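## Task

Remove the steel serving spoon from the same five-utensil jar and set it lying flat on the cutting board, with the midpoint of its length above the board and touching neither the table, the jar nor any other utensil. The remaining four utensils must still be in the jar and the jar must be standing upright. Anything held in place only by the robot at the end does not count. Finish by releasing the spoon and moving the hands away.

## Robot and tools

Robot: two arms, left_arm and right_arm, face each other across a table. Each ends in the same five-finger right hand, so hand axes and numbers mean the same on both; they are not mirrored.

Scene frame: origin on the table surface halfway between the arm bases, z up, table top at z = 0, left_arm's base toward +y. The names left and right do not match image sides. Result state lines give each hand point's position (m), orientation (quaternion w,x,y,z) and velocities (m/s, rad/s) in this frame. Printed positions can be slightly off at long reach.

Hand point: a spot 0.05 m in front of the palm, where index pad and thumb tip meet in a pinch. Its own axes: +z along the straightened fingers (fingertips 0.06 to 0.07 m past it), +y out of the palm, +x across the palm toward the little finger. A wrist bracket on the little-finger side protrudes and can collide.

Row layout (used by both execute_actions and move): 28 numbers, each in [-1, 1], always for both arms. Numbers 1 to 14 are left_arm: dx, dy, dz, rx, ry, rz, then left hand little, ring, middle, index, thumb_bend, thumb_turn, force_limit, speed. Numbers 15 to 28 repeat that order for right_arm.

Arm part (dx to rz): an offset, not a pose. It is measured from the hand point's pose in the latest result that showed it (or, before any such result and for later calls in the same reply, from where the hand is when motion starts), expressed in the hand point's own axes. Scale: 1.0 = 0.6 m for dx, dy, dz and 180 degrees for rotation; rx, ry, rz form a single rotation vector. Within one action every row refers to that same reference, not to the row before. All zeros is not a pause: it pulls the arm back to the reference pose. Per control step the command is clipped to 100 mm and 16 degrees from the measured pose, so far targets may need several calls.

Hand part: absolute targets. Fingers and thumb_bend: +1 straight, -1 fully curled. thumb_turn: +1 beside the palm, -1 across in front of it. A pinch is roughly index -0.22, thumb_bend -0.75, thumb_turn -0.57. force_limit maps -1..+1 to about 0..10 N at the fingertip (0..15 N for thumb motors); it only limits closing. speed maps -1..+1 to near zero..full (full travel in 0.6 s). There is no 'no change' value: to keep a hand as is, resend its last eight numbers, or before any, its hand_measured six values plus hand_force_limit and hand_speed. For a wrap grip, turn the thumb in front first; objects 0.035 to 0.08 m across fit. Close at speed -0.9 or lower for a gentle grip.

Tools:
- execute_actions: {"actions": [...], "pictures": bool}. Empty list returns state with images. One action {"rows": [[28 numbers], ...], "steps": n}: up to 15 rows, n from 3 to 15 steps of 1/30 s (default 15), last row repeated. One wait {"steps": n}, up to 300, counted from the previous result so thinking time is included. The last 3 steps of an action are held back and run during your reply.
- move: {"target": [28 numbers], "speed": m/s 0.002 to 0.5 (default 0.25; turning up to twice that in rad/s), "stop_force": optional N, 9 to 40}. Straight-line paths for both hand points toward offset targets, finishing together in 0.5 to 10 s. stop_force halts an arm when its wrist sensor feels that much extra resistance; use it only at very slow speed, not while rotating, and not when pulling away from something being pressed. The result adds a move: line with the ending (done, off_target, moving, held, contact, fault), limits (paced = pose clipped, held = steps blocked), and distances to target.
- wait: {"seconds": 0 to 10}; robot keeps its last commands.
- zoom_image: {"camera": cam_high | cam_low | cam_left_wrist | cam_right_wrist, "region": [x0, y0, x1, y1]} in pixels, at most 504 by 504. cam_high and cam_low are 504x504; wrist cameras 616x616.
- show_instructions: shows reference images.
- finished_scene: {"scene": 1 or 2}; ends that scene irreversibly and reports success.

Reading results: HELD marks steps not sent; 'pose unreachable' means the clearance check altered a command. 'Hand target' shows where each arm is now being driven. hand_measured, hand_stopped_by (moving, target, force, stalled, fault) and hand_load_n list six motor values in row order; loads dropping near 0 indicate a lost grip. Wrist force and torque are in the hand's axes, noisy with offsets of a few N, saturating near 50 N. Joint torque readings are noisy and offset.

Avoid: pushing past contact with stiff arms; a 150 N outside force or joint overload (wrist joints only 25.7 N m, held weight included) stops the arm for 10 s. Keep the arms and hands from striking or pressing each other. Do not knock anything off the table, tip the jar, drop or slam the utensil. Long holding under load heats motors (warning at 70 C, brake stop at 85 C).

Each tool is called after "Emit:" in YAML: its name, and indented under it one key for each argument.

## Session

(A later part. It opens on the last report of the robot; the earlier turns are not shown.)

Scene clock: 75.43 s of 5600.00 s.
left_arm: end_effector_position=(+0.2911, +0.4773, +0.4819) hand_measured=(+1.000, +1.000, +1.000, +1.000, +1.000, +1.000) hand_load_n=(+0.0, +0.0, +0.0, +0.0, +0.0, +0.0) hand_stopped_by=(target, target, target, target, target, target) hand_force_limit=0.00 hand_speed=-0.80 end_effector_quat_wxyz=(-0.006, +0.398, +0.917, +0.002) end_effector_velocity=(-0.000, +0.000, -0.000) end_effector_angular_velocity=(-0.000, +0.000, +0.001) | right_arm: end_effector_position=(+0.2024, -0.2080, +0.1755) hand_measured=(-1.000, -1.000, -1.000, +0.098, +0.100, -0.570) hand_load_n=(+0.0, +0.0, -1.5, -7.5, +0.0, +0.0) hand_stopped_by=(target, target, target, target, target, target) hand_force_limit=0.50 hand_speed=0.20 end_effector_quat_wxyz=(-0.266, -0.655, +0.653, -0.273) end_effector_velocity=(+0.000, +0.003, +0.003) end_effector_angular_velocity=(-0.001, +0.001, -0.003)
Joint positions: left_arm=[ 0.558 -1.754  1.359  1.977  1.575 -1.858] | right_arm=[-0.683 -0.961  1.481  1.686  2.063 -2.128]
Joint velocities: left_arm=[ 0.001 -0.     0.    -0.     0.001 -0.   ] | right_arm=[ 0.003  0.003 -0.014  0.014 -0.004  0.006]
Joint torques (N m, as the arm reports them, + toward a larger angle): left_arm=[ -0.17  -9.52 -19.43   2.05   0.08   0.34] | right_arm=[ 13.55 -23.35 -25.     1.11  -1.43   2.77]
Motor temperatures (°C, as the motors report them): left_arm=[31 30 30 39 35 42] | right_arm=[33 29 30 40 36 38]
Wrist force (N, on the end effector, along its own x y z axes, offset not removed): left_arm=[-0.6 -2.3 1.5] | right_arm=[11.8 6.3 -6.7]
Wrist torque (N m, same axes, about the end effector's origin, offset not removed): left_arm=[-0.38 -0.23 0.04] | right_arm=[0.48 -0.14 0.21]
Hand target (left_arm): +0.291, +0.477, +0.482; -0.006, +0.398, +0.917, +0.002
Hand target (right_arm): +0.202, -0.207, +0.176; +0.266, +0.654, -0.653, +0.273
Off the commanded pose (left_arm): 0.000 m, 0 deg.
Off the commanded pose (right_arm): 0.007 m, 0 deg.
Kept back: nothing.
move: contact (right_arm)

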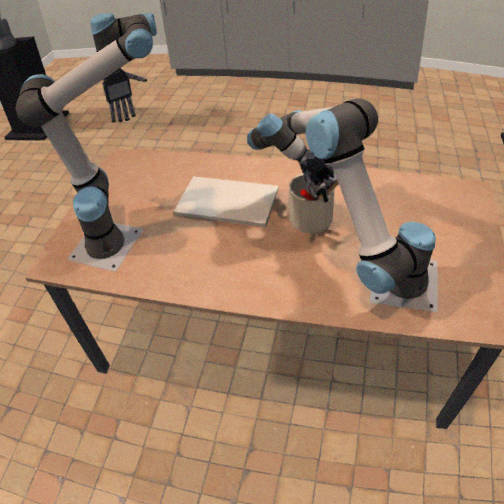

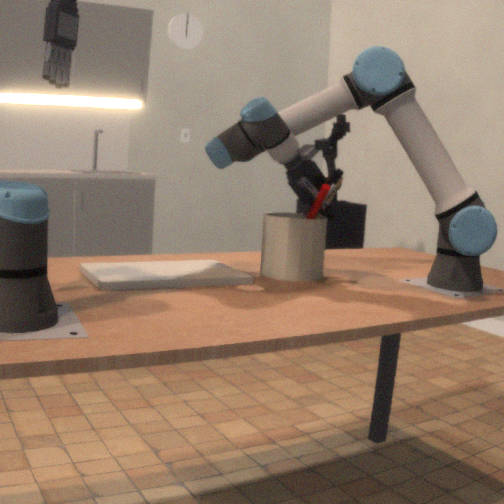

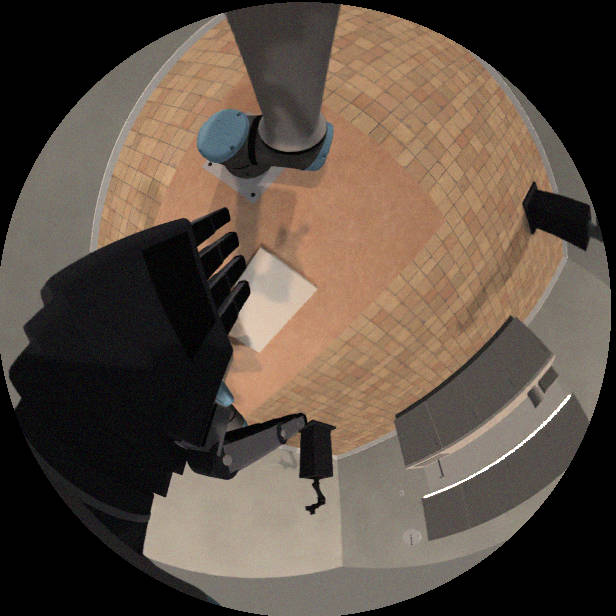

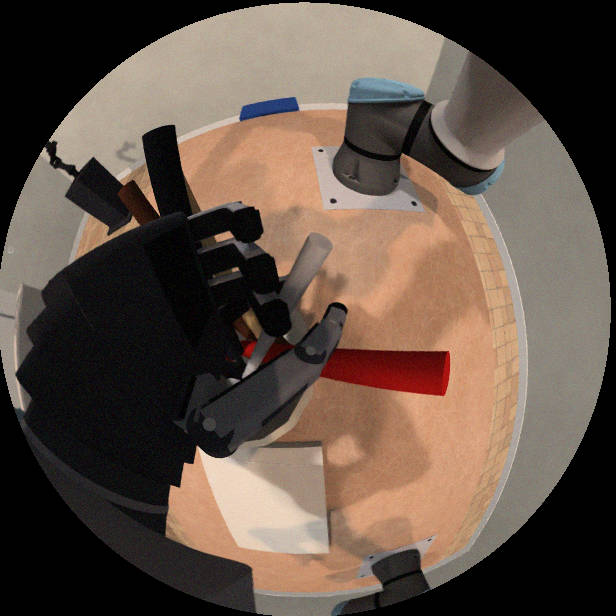

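Emit:
move:
  target: [0,0,0,0,0,0,1,1,1,1,1,1,0,-0.8, 0,-0.018,-0.02,0,0,0, -1,-1,-1,0.4,0.1,-0.57,0.5,0.2]
  speed: 0.02

Emit:
move:
  target: [0,0,0,0,0,0,1,1,1,1,1,1,0,-0.8, 0,0,0.045,0,0,0, -1,-1,-1,0.4,0.1,-0.57,0.5,0.2]
  speed: 0.012
  stop_force: 9

Emit:
zoom_image:
  camera: "cam_right_wrist"
  region: [150,150,450,450]

Scene clock: 76.93 s of 5600.00 s.
left_arm: end_effector_position=(+0.2911, +0.4773, +0.4819) hand_measured=(+1.000, +1.000, +1.000, +1.000, +1.000, +1.000) hand_load_n=(+0.0, +0.0, +0.0, +0.0, +0.0, +0.0) hand_stopped_by=(target, target, target, target, target, target) hand_force_limit=0.00 hand_speed=-0.80 end_effector_quat_wxyz=(-0.006, +0.398, +0.917, +0.002) end_effector_velocity=(+0.000, -0.001, -0.000) end_effector_angular_velocity=(+0.001, +0.000, -0.001) | right_arm: end_effector_position=(+0.2130, -0.1995, +0.1840) hand_measured=(-1.000, -1.000, -1.000, +0.240, +0.100, -0.570) hand_load_n=(+0.0, +0.0, +0.0, -10.0, +0.0, +0.0) hand_stopped_by=(target, target, target, stalled, target, target) hand_force_limit=0.50 hand_speed=0.20 end_effector_quat_wxyz=(-0.266, -0.655, +0.653, -0.273) end_effector_velocity=(+0.000, +0.001, +0.000) end_effector_angular_velocity=(-0.000, -0.001, +0.000)
Joint positions: left_arm=[ 0.558 -1.754  1.359  1.977  1.575 -1.858] | right_arm=[-0.688 -0.945  1.427  1.721  2.066 -2.133]
Joint velocities: left_arm=[-0.001  0.002 -0.    -0.    -0.    -0.   ] | right_arm=[ 0.001  0.001 -0.002  0.001  0.     0.001]
Joint torques (N m, as the arm reports them, + toward a larger angle): left_arm=[  0.04  -8.69 -19.63   1.99   0.12   0.2 ] | right_arm=[-15.05 -24.28 -26.14   2.14   2.45  -1.8 ]
Motor temperatures (°C, as the motors report them): left_arm=[31 30 30 39 35 42] | right_arm=[33 29 30 40 36 38]
Wrist force (N, on the end effector, along its own x y z axes, offset not removed): left_arm=[0.1 -1.8 1.3] | right_arm=[9.6 5.5 -7.3]
Wrist torque (N m, same axes, about the end effector's origin, offset not removed): left_arm=[-0.28 -0.30 0.06] | right_arm=[0.40 0.05 0.17]
Hand target (left_arm): +0.291, +0.477, +0.482; -0.006, +0.398, +0.917, +0.002
Hand target (right_arm): +0.213, -0.199, +0.184; +0.266, +0.655, -0.653, +0.273
Off the commanded pose (left_arm): 0.000 m, 0 deg.
Off the commanded pose (right_arm): 0.000 m, 0 deg.
Kept back: nothing.
move: done

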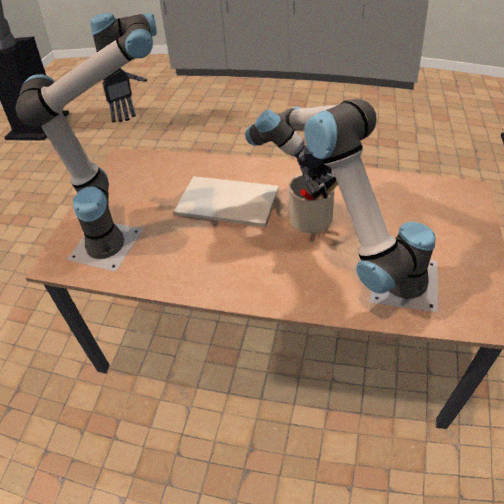

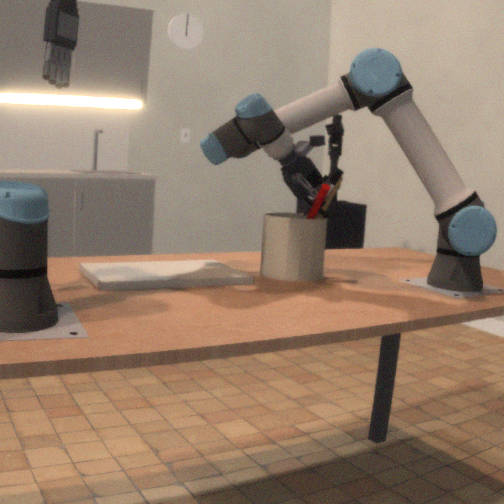

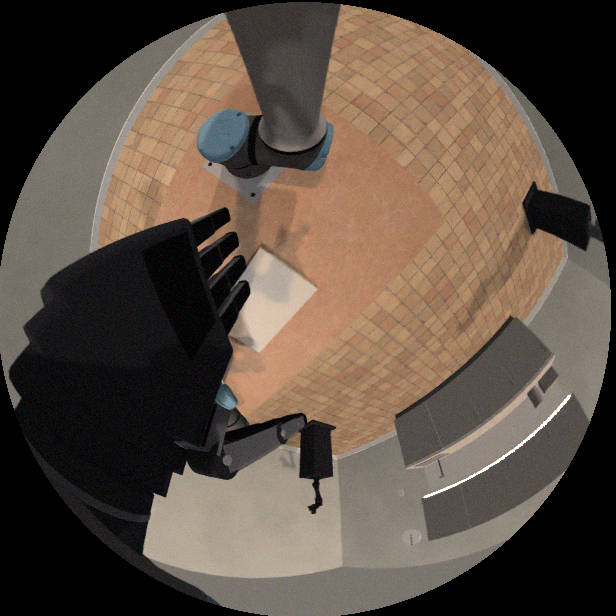

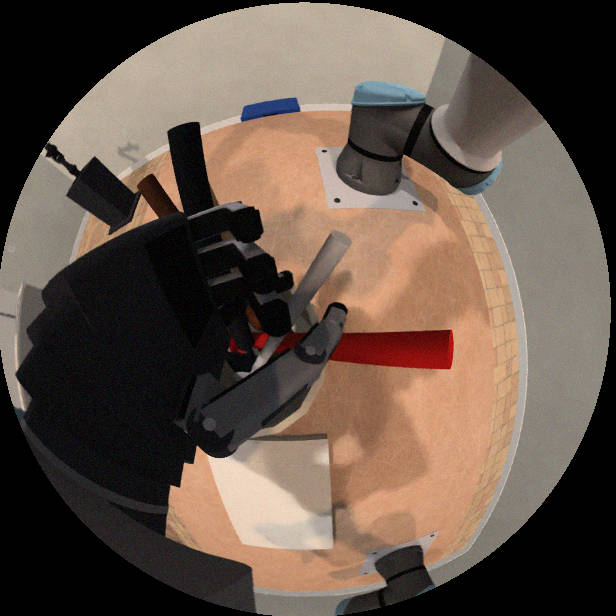

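Scene clock: 77.43 s of 5600.00 s.
left_arm: end_effector_position=(+0.2911, +0.4773, +0.4819) hand_measured=(+1.000, +1.000, +1.000, +1.000, +1.000, +1.000) hand_load_n=(+0.0, +0.0, +0.0, +0.0, +0.0, +0.0) hand_stopped_by=(target, target, target, target, target, target) hand_force_limit=0.00 hand_speed=-0.80 end_effector_quat_wxyz=(-0.006, +0.398, +0.917, +0.002) end_effector_velocity=(+0.000, -0.001, -0.001) end_effector_angular_velocity=(+0.002, +0.002, -0.000) | right_arm: end_effector_position=(+0.2132, -0.2007, +0.1830) hand_measured=(-1.000, -1.000, -1.000, +0.236, +0.100, -0.570) hand_load_n=(+0.0, +0.0, +0.0, -17.5, +0.0, +0.0) hand_stopped_by=(target, target, target, stalled, target, target) hand_force_limit=0.50 hand_speed=0.20 end_effector_quat_wxyz=(-0.266, -0.655, +0.653, -0.273) end_effector_velocity=(+0.000, +0.003, +0.003) end_effector_angular_velocity=(-0.001, +0.002, -0.004)
Joint positions: left_arm=[ 0.558 -1.754  1.359  1.977  1.575 -1.858] | right_arm=[-0.69  -0.945  1.432  1.717  2.067 -2.134]
Joint velocities: left_arm=[-0.001  0.002  0.001 -0.     0.001 -0.001] | right_arm=[ 0.002  0.003 -0.013  0.014 -0.004  0.005]
Joint torques (N m, as the arm reports them, + toward a larger angle): left_arm=[ -0.63  -9.1  -19.37   2.04   0.11   0.25] | right_arm=[ 13.69 -17.7  -23.3    0.27  -2.55   3.27]
Motor temperatures (°C, as the motors report them): left_arm=[31 30 30 39 35 42] | right_arm=[33 29 30 40 36 38]
Wrist force (N, on the end effector, along its own x y z axes, offset not removed): left_arm=[0.2 -1.2 0.6] | right_arm=[14.3 1.3 -20.7]
Wrist torque (N m, same axes, about the end effector's origin, offset not removed): left_arm=[-0.18 -0.30 0.04] | right_arm=[0.70 0.21 0.19]
Hand target (left_arm): +0.291, +0.477, +0.482; -0.006, +0.398, +0.917, +0.002
Hand target (right_arm): +0.213, -0.200, +0.183; +0.266, +0.655, -0.653, +0.273
Off the commanded pose (left_arm): 0.000 m, 0 deg.
Off the commanded pose (right_arm): 0.025 m, 0 deg.
Kept back: nothing.
move: contact (right_arm)

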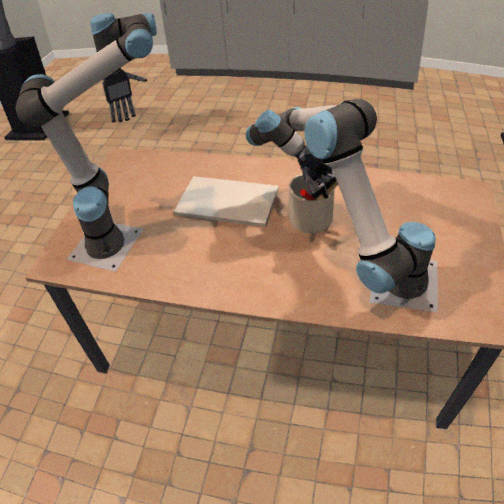

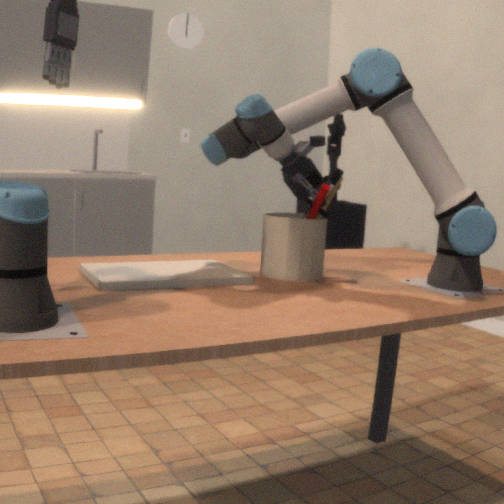

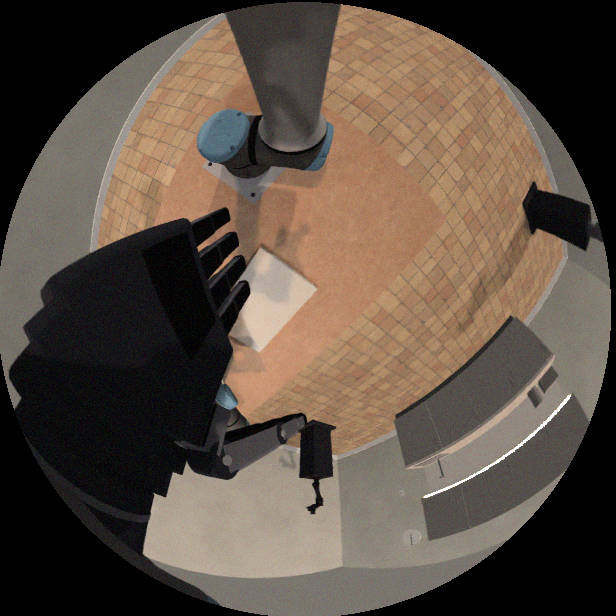

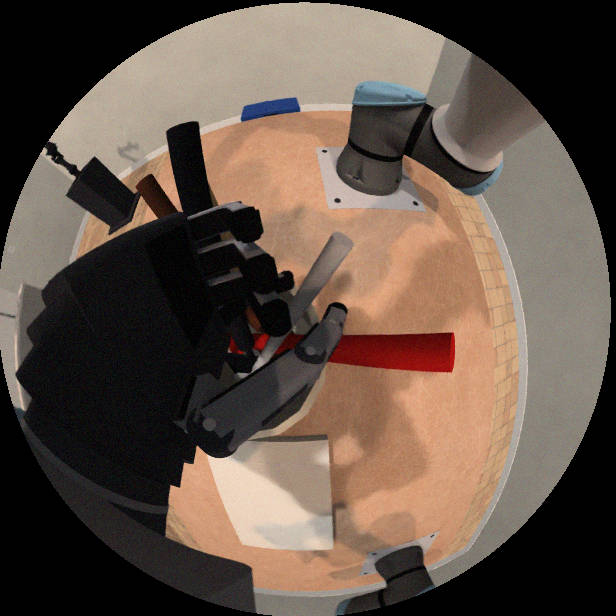

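Region (150, 150, 450, 450) of cam_right_wrist's 616x616 image, scaled by 1.680, with more detail than that image has.

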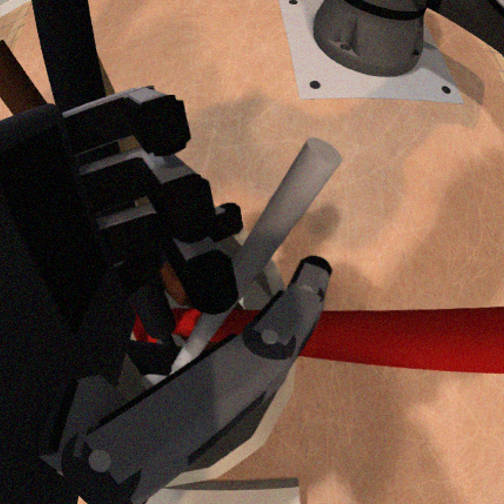

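Emit:
move:
  target: [0,0,0,0,0,0,1,1,1,1,1,1,0,-0.8, 0.005,0,-0.008,0,0,0, -1,-1,-1,-0.4,-0.8,-0.57,0.5,-0.5]
  speed: 0.01

Emit:
move:
  target: [0,0,0,0,0,0,1,1,1,1,1,1,0,-0.8, 0.05,0,-0.015,0,0,0, -1,-1,-1,-0.4,-0.8,-0.57,0.5,-0.5]
  speed: 0.03

Emit:
zoom_image:
  camera: "cam_right_wrist"
  region: [150,150,450,450]

Scene clock: 78.80 s of 5600.00 s.
left_arm: end_effector_position=(+0.2911, +0.4773, +0.4819) hand_measured=(+1.000, +1.000, +1.000, +1.000, +1.000, +1.000) hand_load_n=(+0.0, +0.0, +0.0, +0.0, +0.0, +0.0) hand_stopped_by=(target, target, target, target, target, target) hand_force_limit=0.00 hand_speed=-0.80 end_effector_quat_wxyz=(-0.006, +0.398, +0.917, +0.002) end_effector_velocity=(+0.000, +0.000, -0.000) end_effector_angular_velocity=(+0.002, +0.001, +0.000) | right_arm: end_effector_position=(+0.2132, -0.1995, +0.1885) hand_measured=(-1.000, -1.000, -1.000, -0.360, -0.318, -0.570) hand_load_n=(+0.0, +0.0, +0.0, +12.0, +10.5, +0.5) hand_stopped_by=(target, target, target, force, force, target) hand_force_limit=0.50 hand_speed=-0.50 end_effector_quat_wxyz=(-0.266, -0.655, +0.653, -0.273) end_effector_velocity=(+0.000, +0.000, +0.000) end_effector_angular_velocity=(-0.000, -0.001, +0.000)
Joint positions: left_arm=[ 0.558 -1.754  1.359  1.977  1.575 -1.858] | right_arm=[-0.688 -0.949  1.422  1.731  2.066 -2.133]
Joint velocities: left_arm=[ 0.     0.001 -0.     0.001 -0.     0.   ] | right_arm=[ 0.     0.    -0.     0.     0.001  0.001]
Joint torques (N m, as the arm reports them, + toward a larger angle): left_arm=[ -0.49  -9.23 -19.59   2.02  -0.02   0.28] | right_arm=[ 13.72 -49.09 -26.9    5.94  -0.86   2.62]
Motor temperatures (°C, as the motors report them): left_arm=[31 30 30 39 35 42] | right_arm=[33 29 30 40 36 38]
Wrist force (N, on the end effector, along its own x y z axes, offset not removed): left_arm=[0.6 0.1 1.6] | right_arm=[1.5 1.2 2.2]
Wrist torque (N m, same axes, about the end effector's origin, offset not removed): left_arm=[-0.10 -0.32 0.17] | right_arm=[0.25 -0.53 0.08]
Hand target (left_arm): +0.291, +0.477, +0.482; -0.006, +0.398, +0.917, +0.002
Hand target (right_arm): +0.213, -0.199, +0.189; +0.266, +0.655, -0.653, +0.273
Off the commanded pose (left_arm): 0.000 m, 0 deg.
Off the commanded pose (right_arm): 0.000 m, 0 deg.
Kept back: nothing.
move: done

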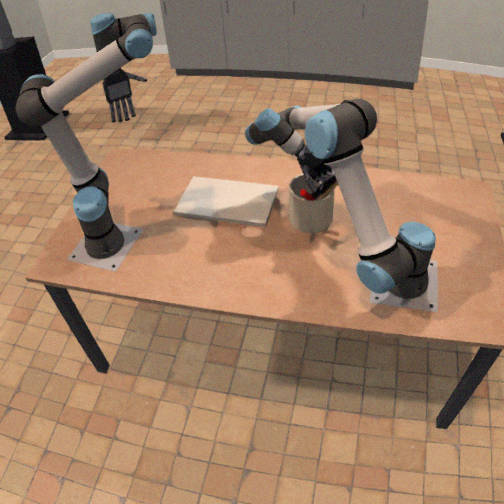

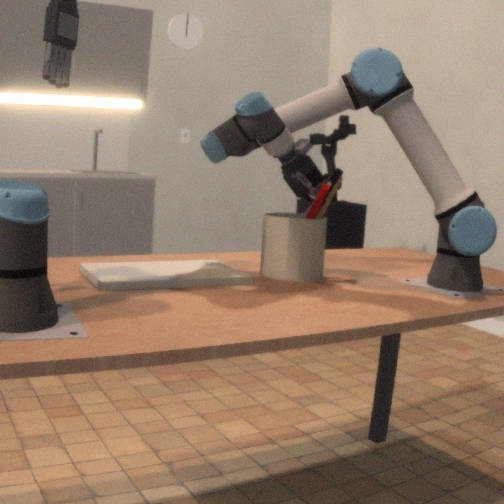

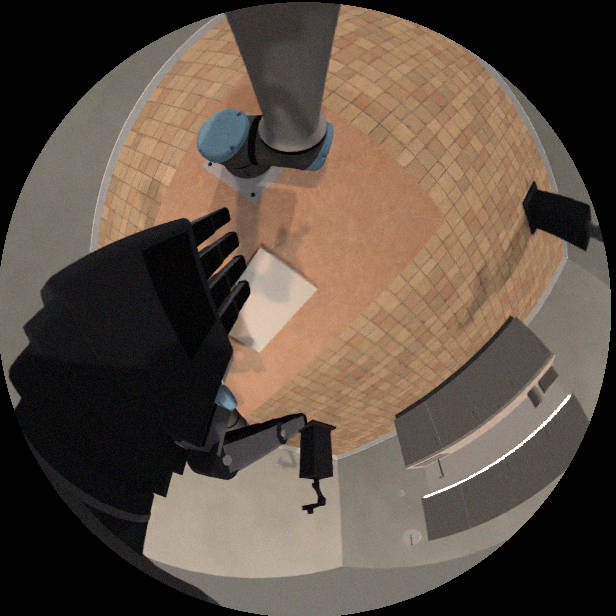

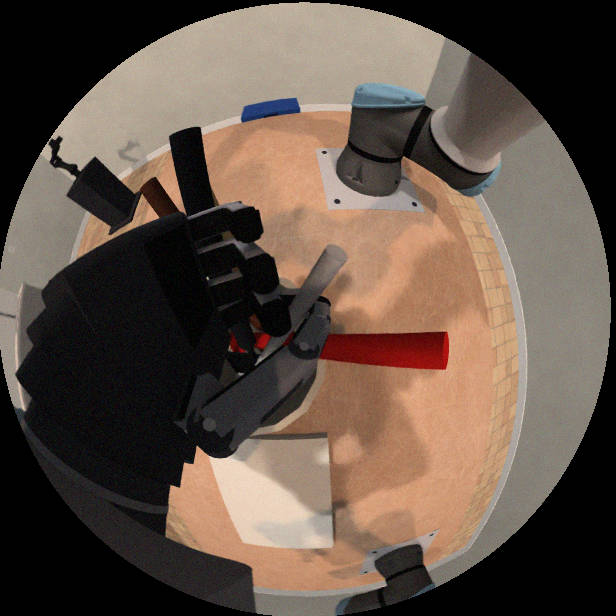

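Scene clock: 80.23 s of 5600.00 s.
left_arm: end_effector_position=(+0.2911, +0.4773, +0.4819) hand_measured=(+1.000, +1.000, +1.000, +1.000, +1.000, +1.000) hand_load_n=(+0.0, +0.0, +0.0, +0.0, +0.0, +0.0) hand_stopped_by=(target, target, target, target, target, target) hand_force_limit=0.00 hand_speed=-0.80 end_effector_quat_wxyz=(-0.006, +0.398, +0.917, +0.002) end_effector_velocity=(+0.000, +0.000, -0.000) end_effector_angular_velocity=(+0.001, +0.000, +0.003) | right_arm: end_effector_position=(+0.2131, -0.2143, +0.2157) hand_measured=(-1.000, -1.000, -1.000, -0.360, -0.318, -0.570) hand_load_n=(+0.0, +0.0, +0.0, +12.0, +10.5, +0.5) hand_stopped_by=(target, target, target, force, force, target) hand_force_limit=0.50 hand_speed=-0.50 end_effector_quat_wxyz=(-0.266, -0.655, +0.653, -0.273) end_effector_velocity=(+0.000, -0.001, +0.002) end_effector_angular_velocity=(-0.000, -0.002, -0.000)
Joint positions: left_arm=[ 0.558 -1.754  1.359  1.977  1.575 -1.858] | right_arm=[-0.707 -1.006  1.439  1.763  2.077 -2.151]
Joint velocities: left_arm=[ 0.001  0.001 -0.001  0.    -0.    -0.001] | right_arm=[-0.002 -0.005  0.001  0.003  0.002  0.   ]
Joint torques (N m, as the arm reports them, + toward a larger angle): left_arm=[ -0.23  -9.21 -19.42   2.06   0.06   0.29] | right_arm=[-14.33 -47.6   -6.62   5.45   2.3   -1.72]
Motor temperatures (°C, as the motors report them): left_arm=[31 30 30 39 35 42] | right_arm=[33 29 30 40 36 38]
Wrist force (N, on the end effector, along its own x y z axes, offset not removed): left_arm=[-0.4 -0.3 -0.3] | right_arm=[1.1 0.8 3.4]
Wrist torque (N m, same axes, about the end effector's origin, offset not removed): left_arm=[0.01 -0.14 0.07] | right_arm=[0.07 -0.40 -0.03]
Hand target (left_arm): +0.291, +0.477, +0.482; -0.006, +0.398, +0.917, +0.002
Hand target (right_arm): +0.213, -0.214, +0.216; +0.266, +0.655, -0.653, +0.273
Off the commanded pose (left_arm): 0.000 m, 0 deg.
Off the commanded pose (right_arm): 0.000 m, 0 deg.
Kept back: nothing.
move: done

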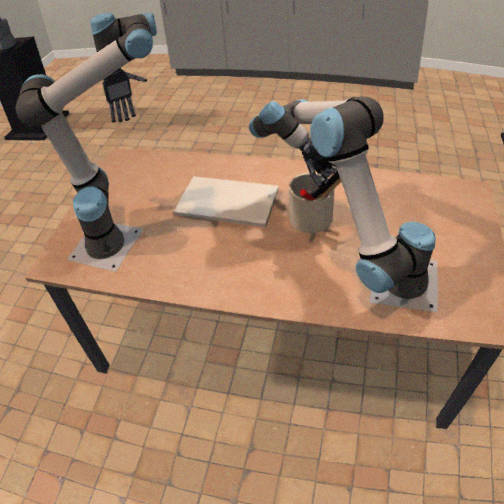

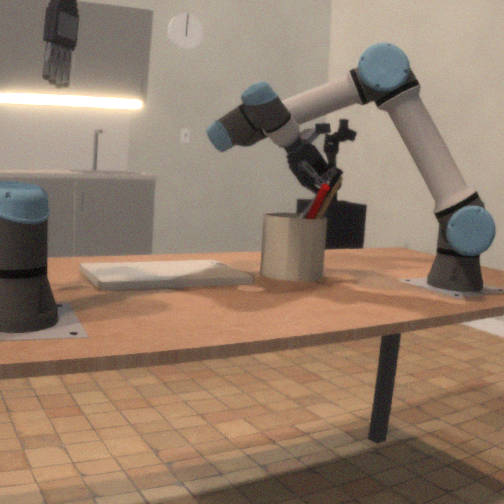

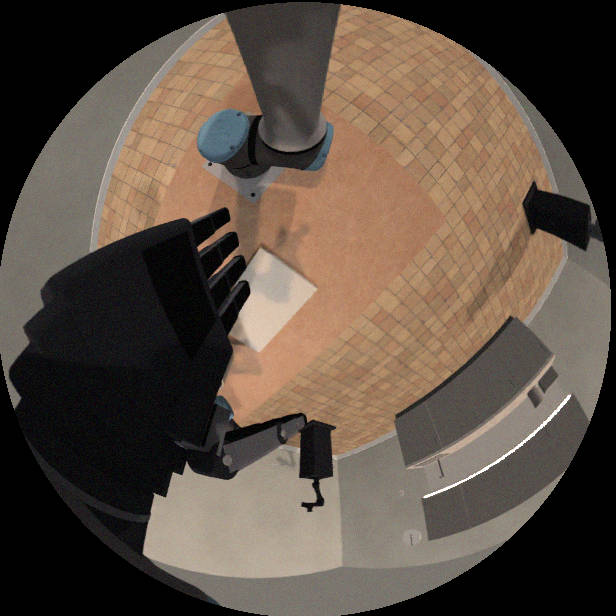

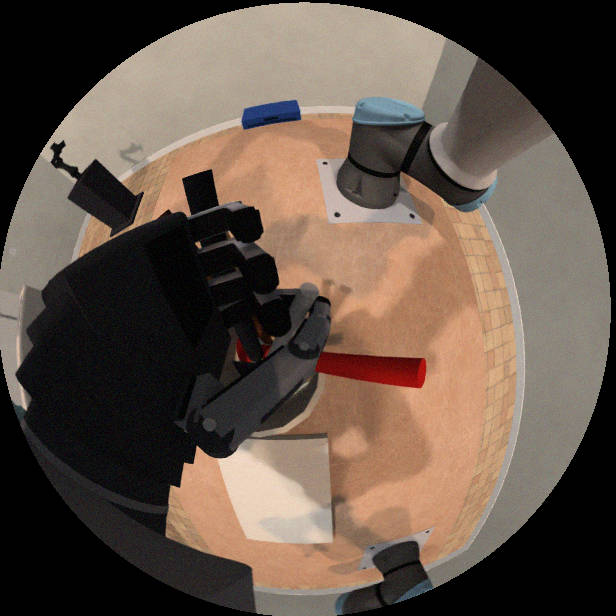

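Region (150, 150, 450, 450) of cam_right_wrist's 616x616 image, scaled by 1.680, with more detail than that image has.

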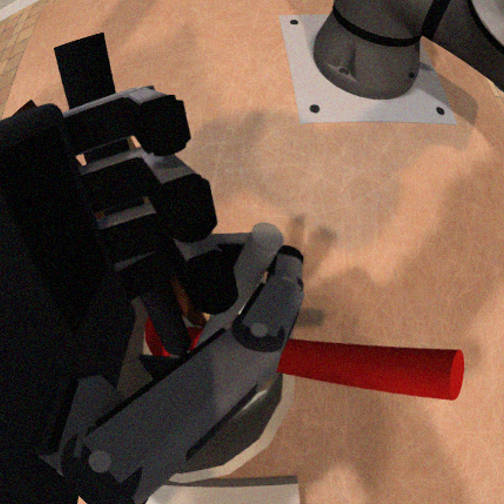

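Emit:
move:
  target: [0,0,0,0,0,0,1,1,1,1,1,1,0,-0.8, -0.045,0,0.012,0,0,0, -1,-1,-1,-0.36,-0.32,-0.57,0.5,-0.5]
  speed: 0.02
  stop_force: 10

Emit:
move:
  target: [0,0,0,0,0,0,1,1,1,1,1,1,0,-0.8, 0,0,0,0,0,0, -1,-1,-1,-0.7,-1,-0.57,1,-0.5]

Emit:
move:
  target: [0,0,0,0,0,0,1,1,1,1,1,1,0,-0.8, 0.05,0,-0.015,0,0,0, -1,-1,-1,-0.7,-1,-0.57,1,-0.5]
  speed: 0.03

Emit:
zoom_image:
  camera: "cam_right_wrist"
  region: [150,150,450,450]

Scene clock: 82.20 s of 5600.00 s.
left_arm: end_effector_position=(+0.2911, +0.4773, +0.4819) hand_measured=(+1.000, +1.000, +1.000, +1.000, +1.000, +1.000) hand_load_n=(+0.0, +0.0, +0.0, +0.0, +0.0, +0.0) hand_stopped_by=(target, target, target, target, target, target) hand_force_limit=0.00 hand_speed=-0.80 end_effector_quat_wxyz=(-0.006, +0.398, +0.917, +0.002) end_effector_velocity=(-0.000, +0.001, +0.000) end_effector_angular_velocity=(+0.000, +0.001, +0.001) | right_arm: end_effector_position=(+0.2131, -0.2004, +0.1919) hand_measured=(-1.000, -1.000, -1.000, -0.358, -0.308, -0.570) hand_load_n=(+0.0, +0.0, +0.0, +10.5, +9.5, +0.5) hand_stopped_by=(target, target, target, force, target, target) hand_force_limit=0.50 hand_speed=-0.50 end_effector_quat_wxyz=(-0.266, -0.655, +0.653, -0.273) end_effector_velocity=(+0.000, +0.001, -0.002) end_effector_angular_velocity=(+0.000, +0.000, -0.000)
Joint positions: left_arm=[ 0.558 -1.754  1.359  1.977  1.575 -1.858] | right_arm=[-0.689 -0.955  1.422  1.736  2.067 -2.134]
Joint velocities: left_arm=[ 0.001 -0.001  0.     0.001  0.001 -0.   ] | right_arm=[ 0.001  0.005 -0.002 -0.002 -0.001  0.001]
Joint torques (N m, as the arm reports them, + toward a larger angle): left_arm=[ -0.45  -8.89 -19.8    2.12   0.14   0.13] | right_arm=[ 13.68 -27.81 -28.6    0.77  -1.09   2.16]
Motor temperatures (°C, as the motors report them): left_arm=[31 30 30 39 35 42] | right_arm=[33 29 30 40 36 38]
Wrist force (N, on the end effector, along its own x y z axes, offset not removed): left_arm=[-0.2 -0.6 1.4] | right_arm=[1.7 3.4 1.7]
Wrist torque (N m, same axes, about the end effector's origin, offset not removed): left_arm=[-0.13 -0.28 0.04] | right_arm=[0.60 -0.42 0.16]
Hand target (left_arm): +0.291, +0.477, +0.482; -0.006, +0.398, +0.917, +0.002
Hand target (right_arm): +0.213, -0.200, +0.192; +0.266, +0.655, -0.653, +0.273
Off the commanded pose (left_arm): 0.000 m, 0 deg.
Off the commanded pose (right_arm): 0.000 m, 0 deg.
Kept back: nothing.
move: done

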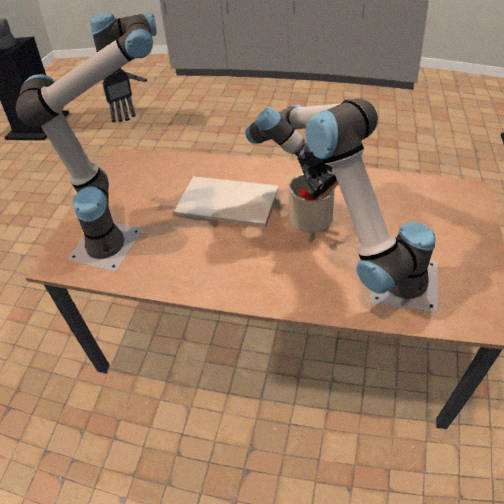

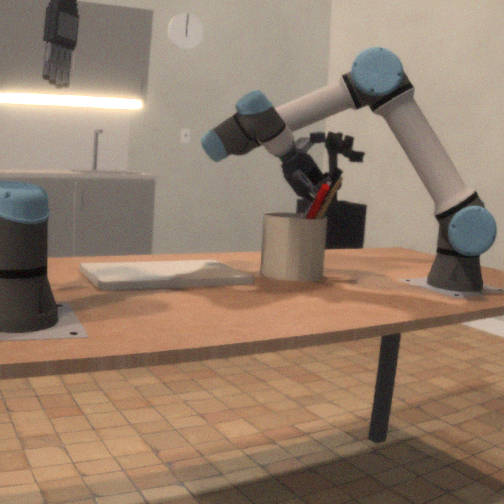

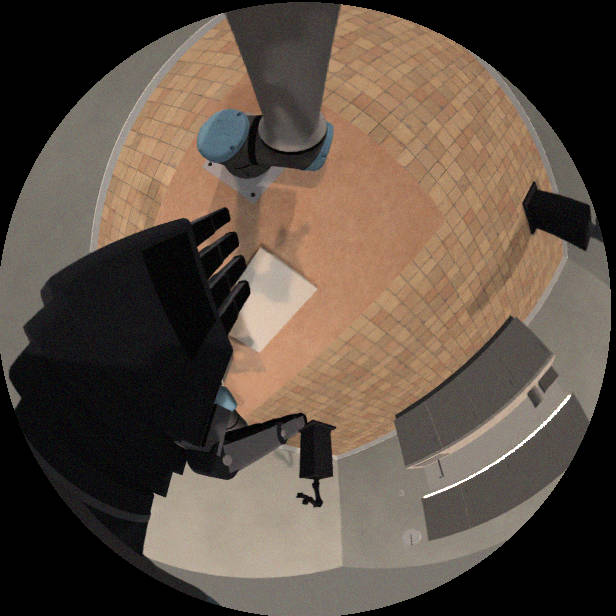

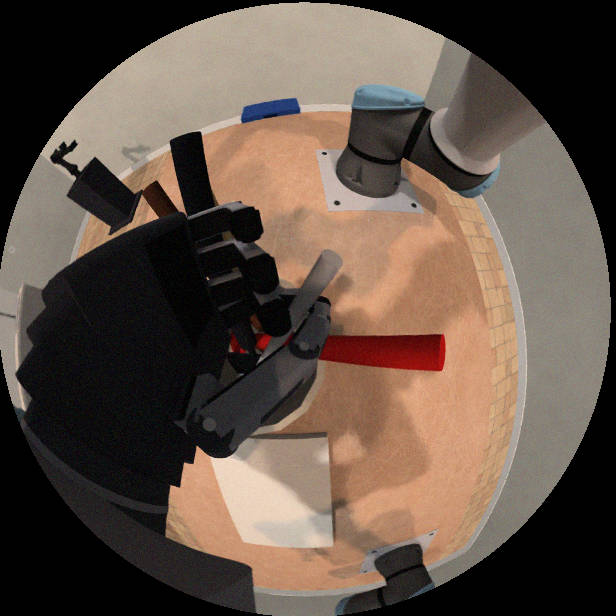

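Scene clock: 82.70 s of 5600.00 s.
left_arm: end_effector_position=(+0.2911, +0.4773, +0.4819) hand_measured=(+1.000, +1.000, +1.000, +1.000, +1.000, +1.000) hand_load_n=(+0.0, +0.0, +0.0, +0.0, +0.0, +0.0) hand_stopped_by=(target, target, target, target, target, target) hand_force_limit=0.00 hand_speed=-0.80 end_effector_quat_wxyz=(-0.006, +0.398, +0.917, +0.002) end_effector_velocity=(-0.000, +0.001, +0.000) end_effector_angular_velocity=(+0.002, +0.000, -0.000) | right_arm: end_effector_position=(+0.2131, -0.2003, +0.1918) hand_measured=(-1.000, -1.000, -1.000, -0.358, -0.338, -0.570) hand_load_n=(+0.0, +0.0, +0.0, +11.5, +14.0, +0.5) hand_stopped_by=(target, target, target, force, force, target) hand_force_limit=1.00 hand_speed=-0.50 end_effector_quat_wxyz=(-0.266, -0.655, +0.653, -0.273) end_effector_velocity=(+0.000, -0.000, +0.000) end_effector_angular_velocity=(+0.000, -0.000, -0.000)
Joint positions: left_arm=[ 0.558 -1.754  1.359  1.977  1.575 -1.858] | right_arm=[-0.689 -0.954  1.422  1.736  2.067 -2.134]
Joint velocities: left_arm=[ 0.    -0.     0.     0.002 -0.001  0.001] | right_arm=[-0. -0. -0. -0. -0. -0.]
Joint torques (N m, as the arm reports them, + toward a larger angle): left_arm=[ -0.26  -9.13 -19.74   2.02   0.18   0.29] | right_arm=[  5.93 -49.16 -17.94   2.97  -0.08   0.8 ]
Motor temperatures (°C, as the motors report them): left_arm=[31 30 30 39 35 42] | right_arm=[33 29 30 40 36 38]
Wrist force (N, on the end effector, along its own x y z axes, offset not removed): left_arm=[0.0 -1.4 0.8] | right_arm=[0.3 0.3 2.3]
Wrist torque (N m, same axes, about the end effector's origin, offset not removed): left_arm=[-0.25 -0.32 0.02] | right_arm=[0.05 -0.14 -0.04]
Hand target (left_arm): +0.291, +0.477, +0.482; -0.006, +0.398, +0.917, +0.002
Hand target (right_arm): +0.213, -0.200, +0.192; +0.266, +0.655, -0.653, +0.273
Off the commanded pose (left_arm): 0.000 m, 0 deg.
Off the commanded pose (right_arm): 0.000 m, 0 deg.
Kept back: nothing.
move: done

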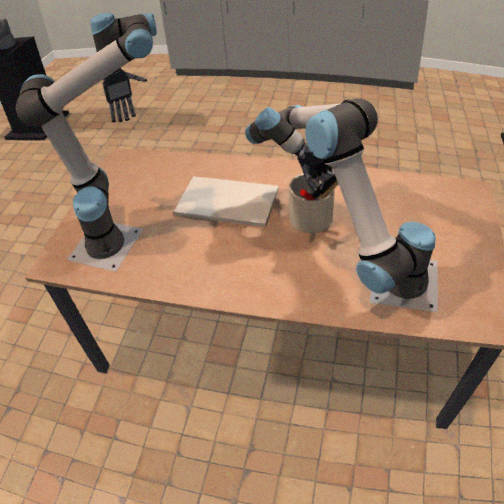

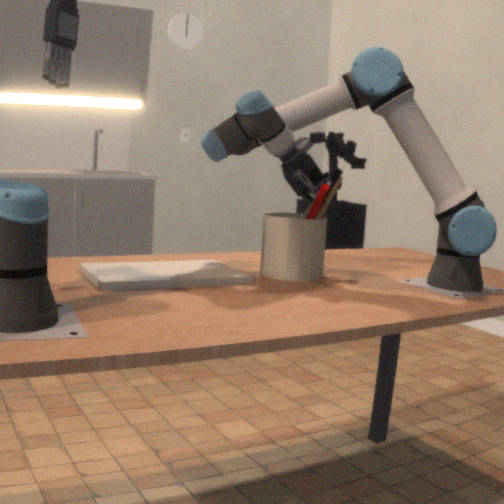

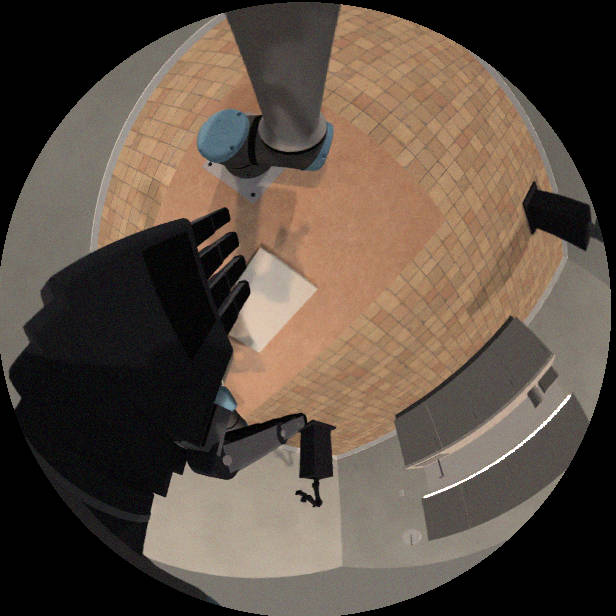

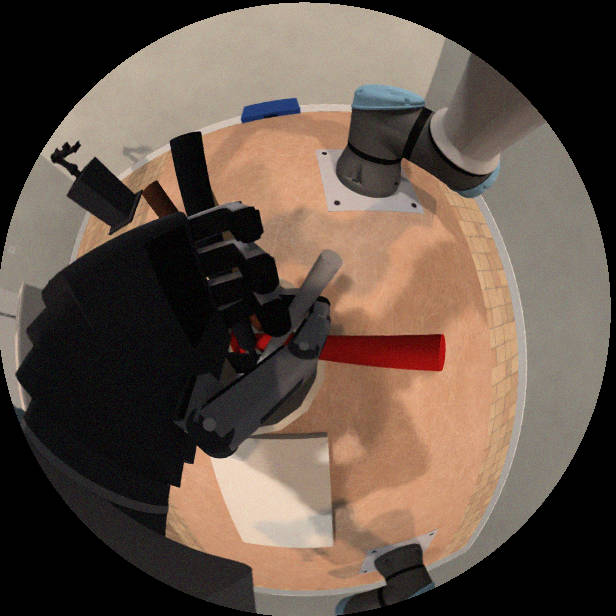

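Scene clock: 84.13 s of 5600.00 s.
left_arm: end_effector_position=(+0.2911, +0.4773, +0.4819) hand_measured=(+1.000, +1.000, +1.000, +1.000, +1.000, +1.000) hand_load_n=(+0.0, +0.0, +0.0, +0.0, +0.0, +0.0) hand_stopped_by=(target, target, target, target, target, target) hand_force_limit=0.00 hand_speed=-0.80 end_effector_quat_wxyz=(-0.006, +0.398, +0.917, +0.002) end_effector_velocity=(-0.000, +0.000, +0.000) end_effector_angular_velocity=(+0.001, -0.000, -0.002) | right_arm: end_effector_position=(+0.2130, -0.2151, +0.2191) hand_measured=(-1.000, -1.000, -1.000, -0.358, -0.338, -0.570) hand_load_n=(+0.0, +0.0, +0.0, +11.5, +14.0, +0.5) hand_stopped_by=(target, target, target, force, force, target) hand_force_limit=1.00 hand_speed=-0.50 end_effector_quat_wxyz=(-0.266, -0.655, +0.653, -0.273) end_effector_velocity=(+0.000, -0.001, +0.002) end_effector_angular_velocity=(-0.000, -0.002, -0.001)
Joint positions: left_arm=[ 0.558 -1.754  1.359  1.977  1.575 -1.858] | right_arm=[-0.708 -1.011  1.437  1.769  2.078 -2.152]
Joint velocities: left_arm=[-0.001 -0.001 -0.     0.001 -0.001  0.001] | right_arm=[-0.002 -0.005  0.001  0.003  0.002 -0.   ]
Joint torques (N m, as the arm reports them, + toward a larger angle): left_arm=[  0.07  -8.84 -19.66   2.04   0.1    0.22] | right_arm=[-12.19 -46.4   -6.14   6.04   2.7   -2.03]
Motor temperatures (°C, as the motors report them): left_arm=[31 30 30 39 35 42] | right_arm=[33 29 30 40 36 38]
Wrist force (N, on the end effector, along its own x y z axes, offset not removed): left_arm=[-0.3 0.5 1.5] | right_arm=[0.4 3.4 2.1]
Wrist torque (N m, same axes, about the end effector's origin, offset not removed): left_arm=[0.05 -0.23 0.10] | right_arm=[0.56 -0.25 0.24]
Hand target (left_arm): +0.291, +0.477, +0.482; -0.006, +0.398, +0.917, +0.002
Hand target (right_arm): +0.213, -0.215, +0.219; +0.266, +0.655, -0.653, +0.273
Off the commanded pose (left_arm): 0.000 m, 0 deg.
Off the commanded pose (right_arm): 0.000 m, 0 deg.
Kept back: nothing.
move: done

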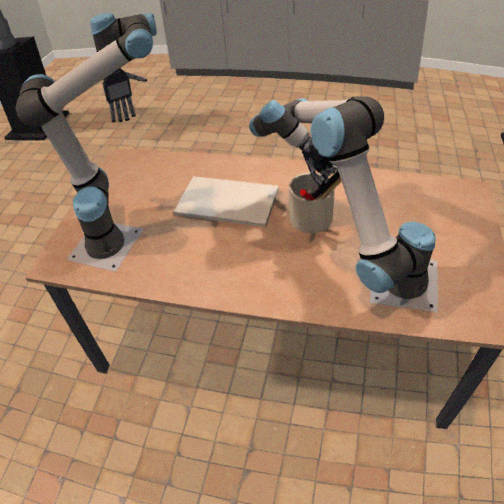

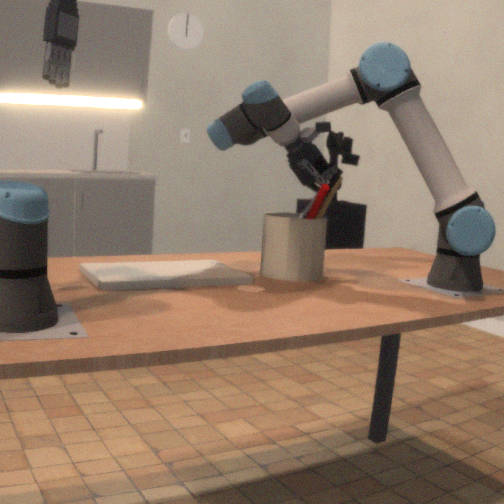

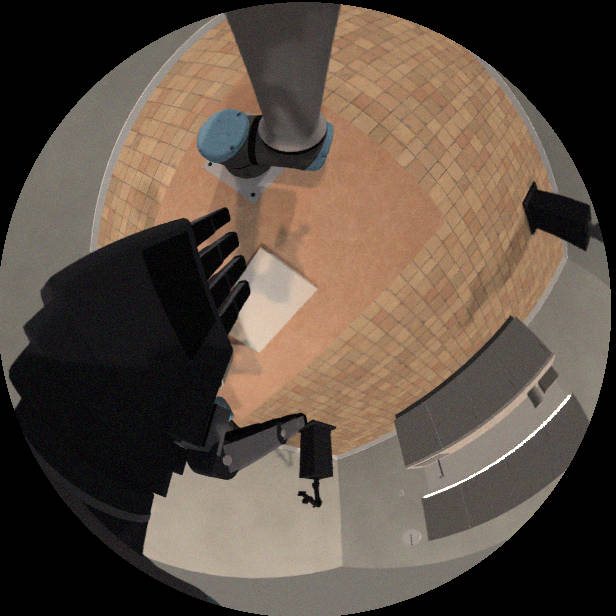

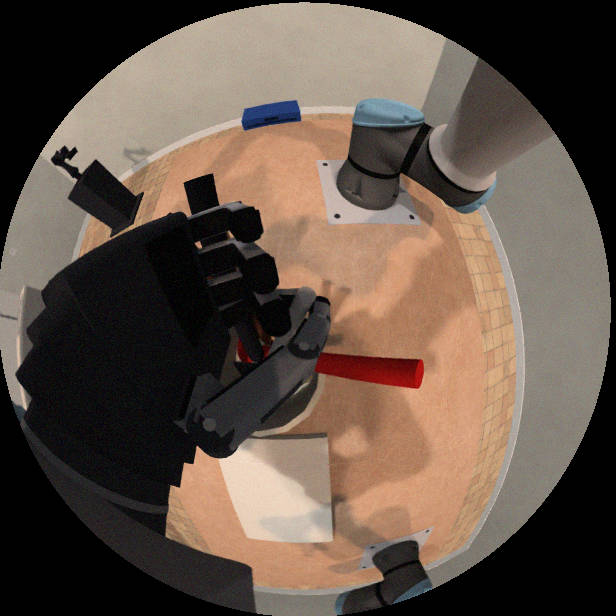

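Region (150, 150, 450, 450) of cam_right_wrist's 616x616 image, scaled by 1.680, with more detail than that image has.

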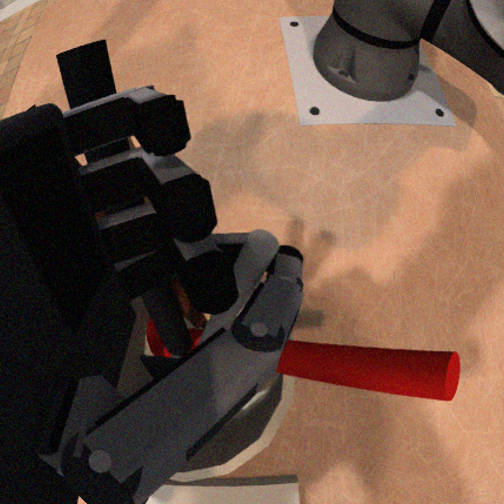

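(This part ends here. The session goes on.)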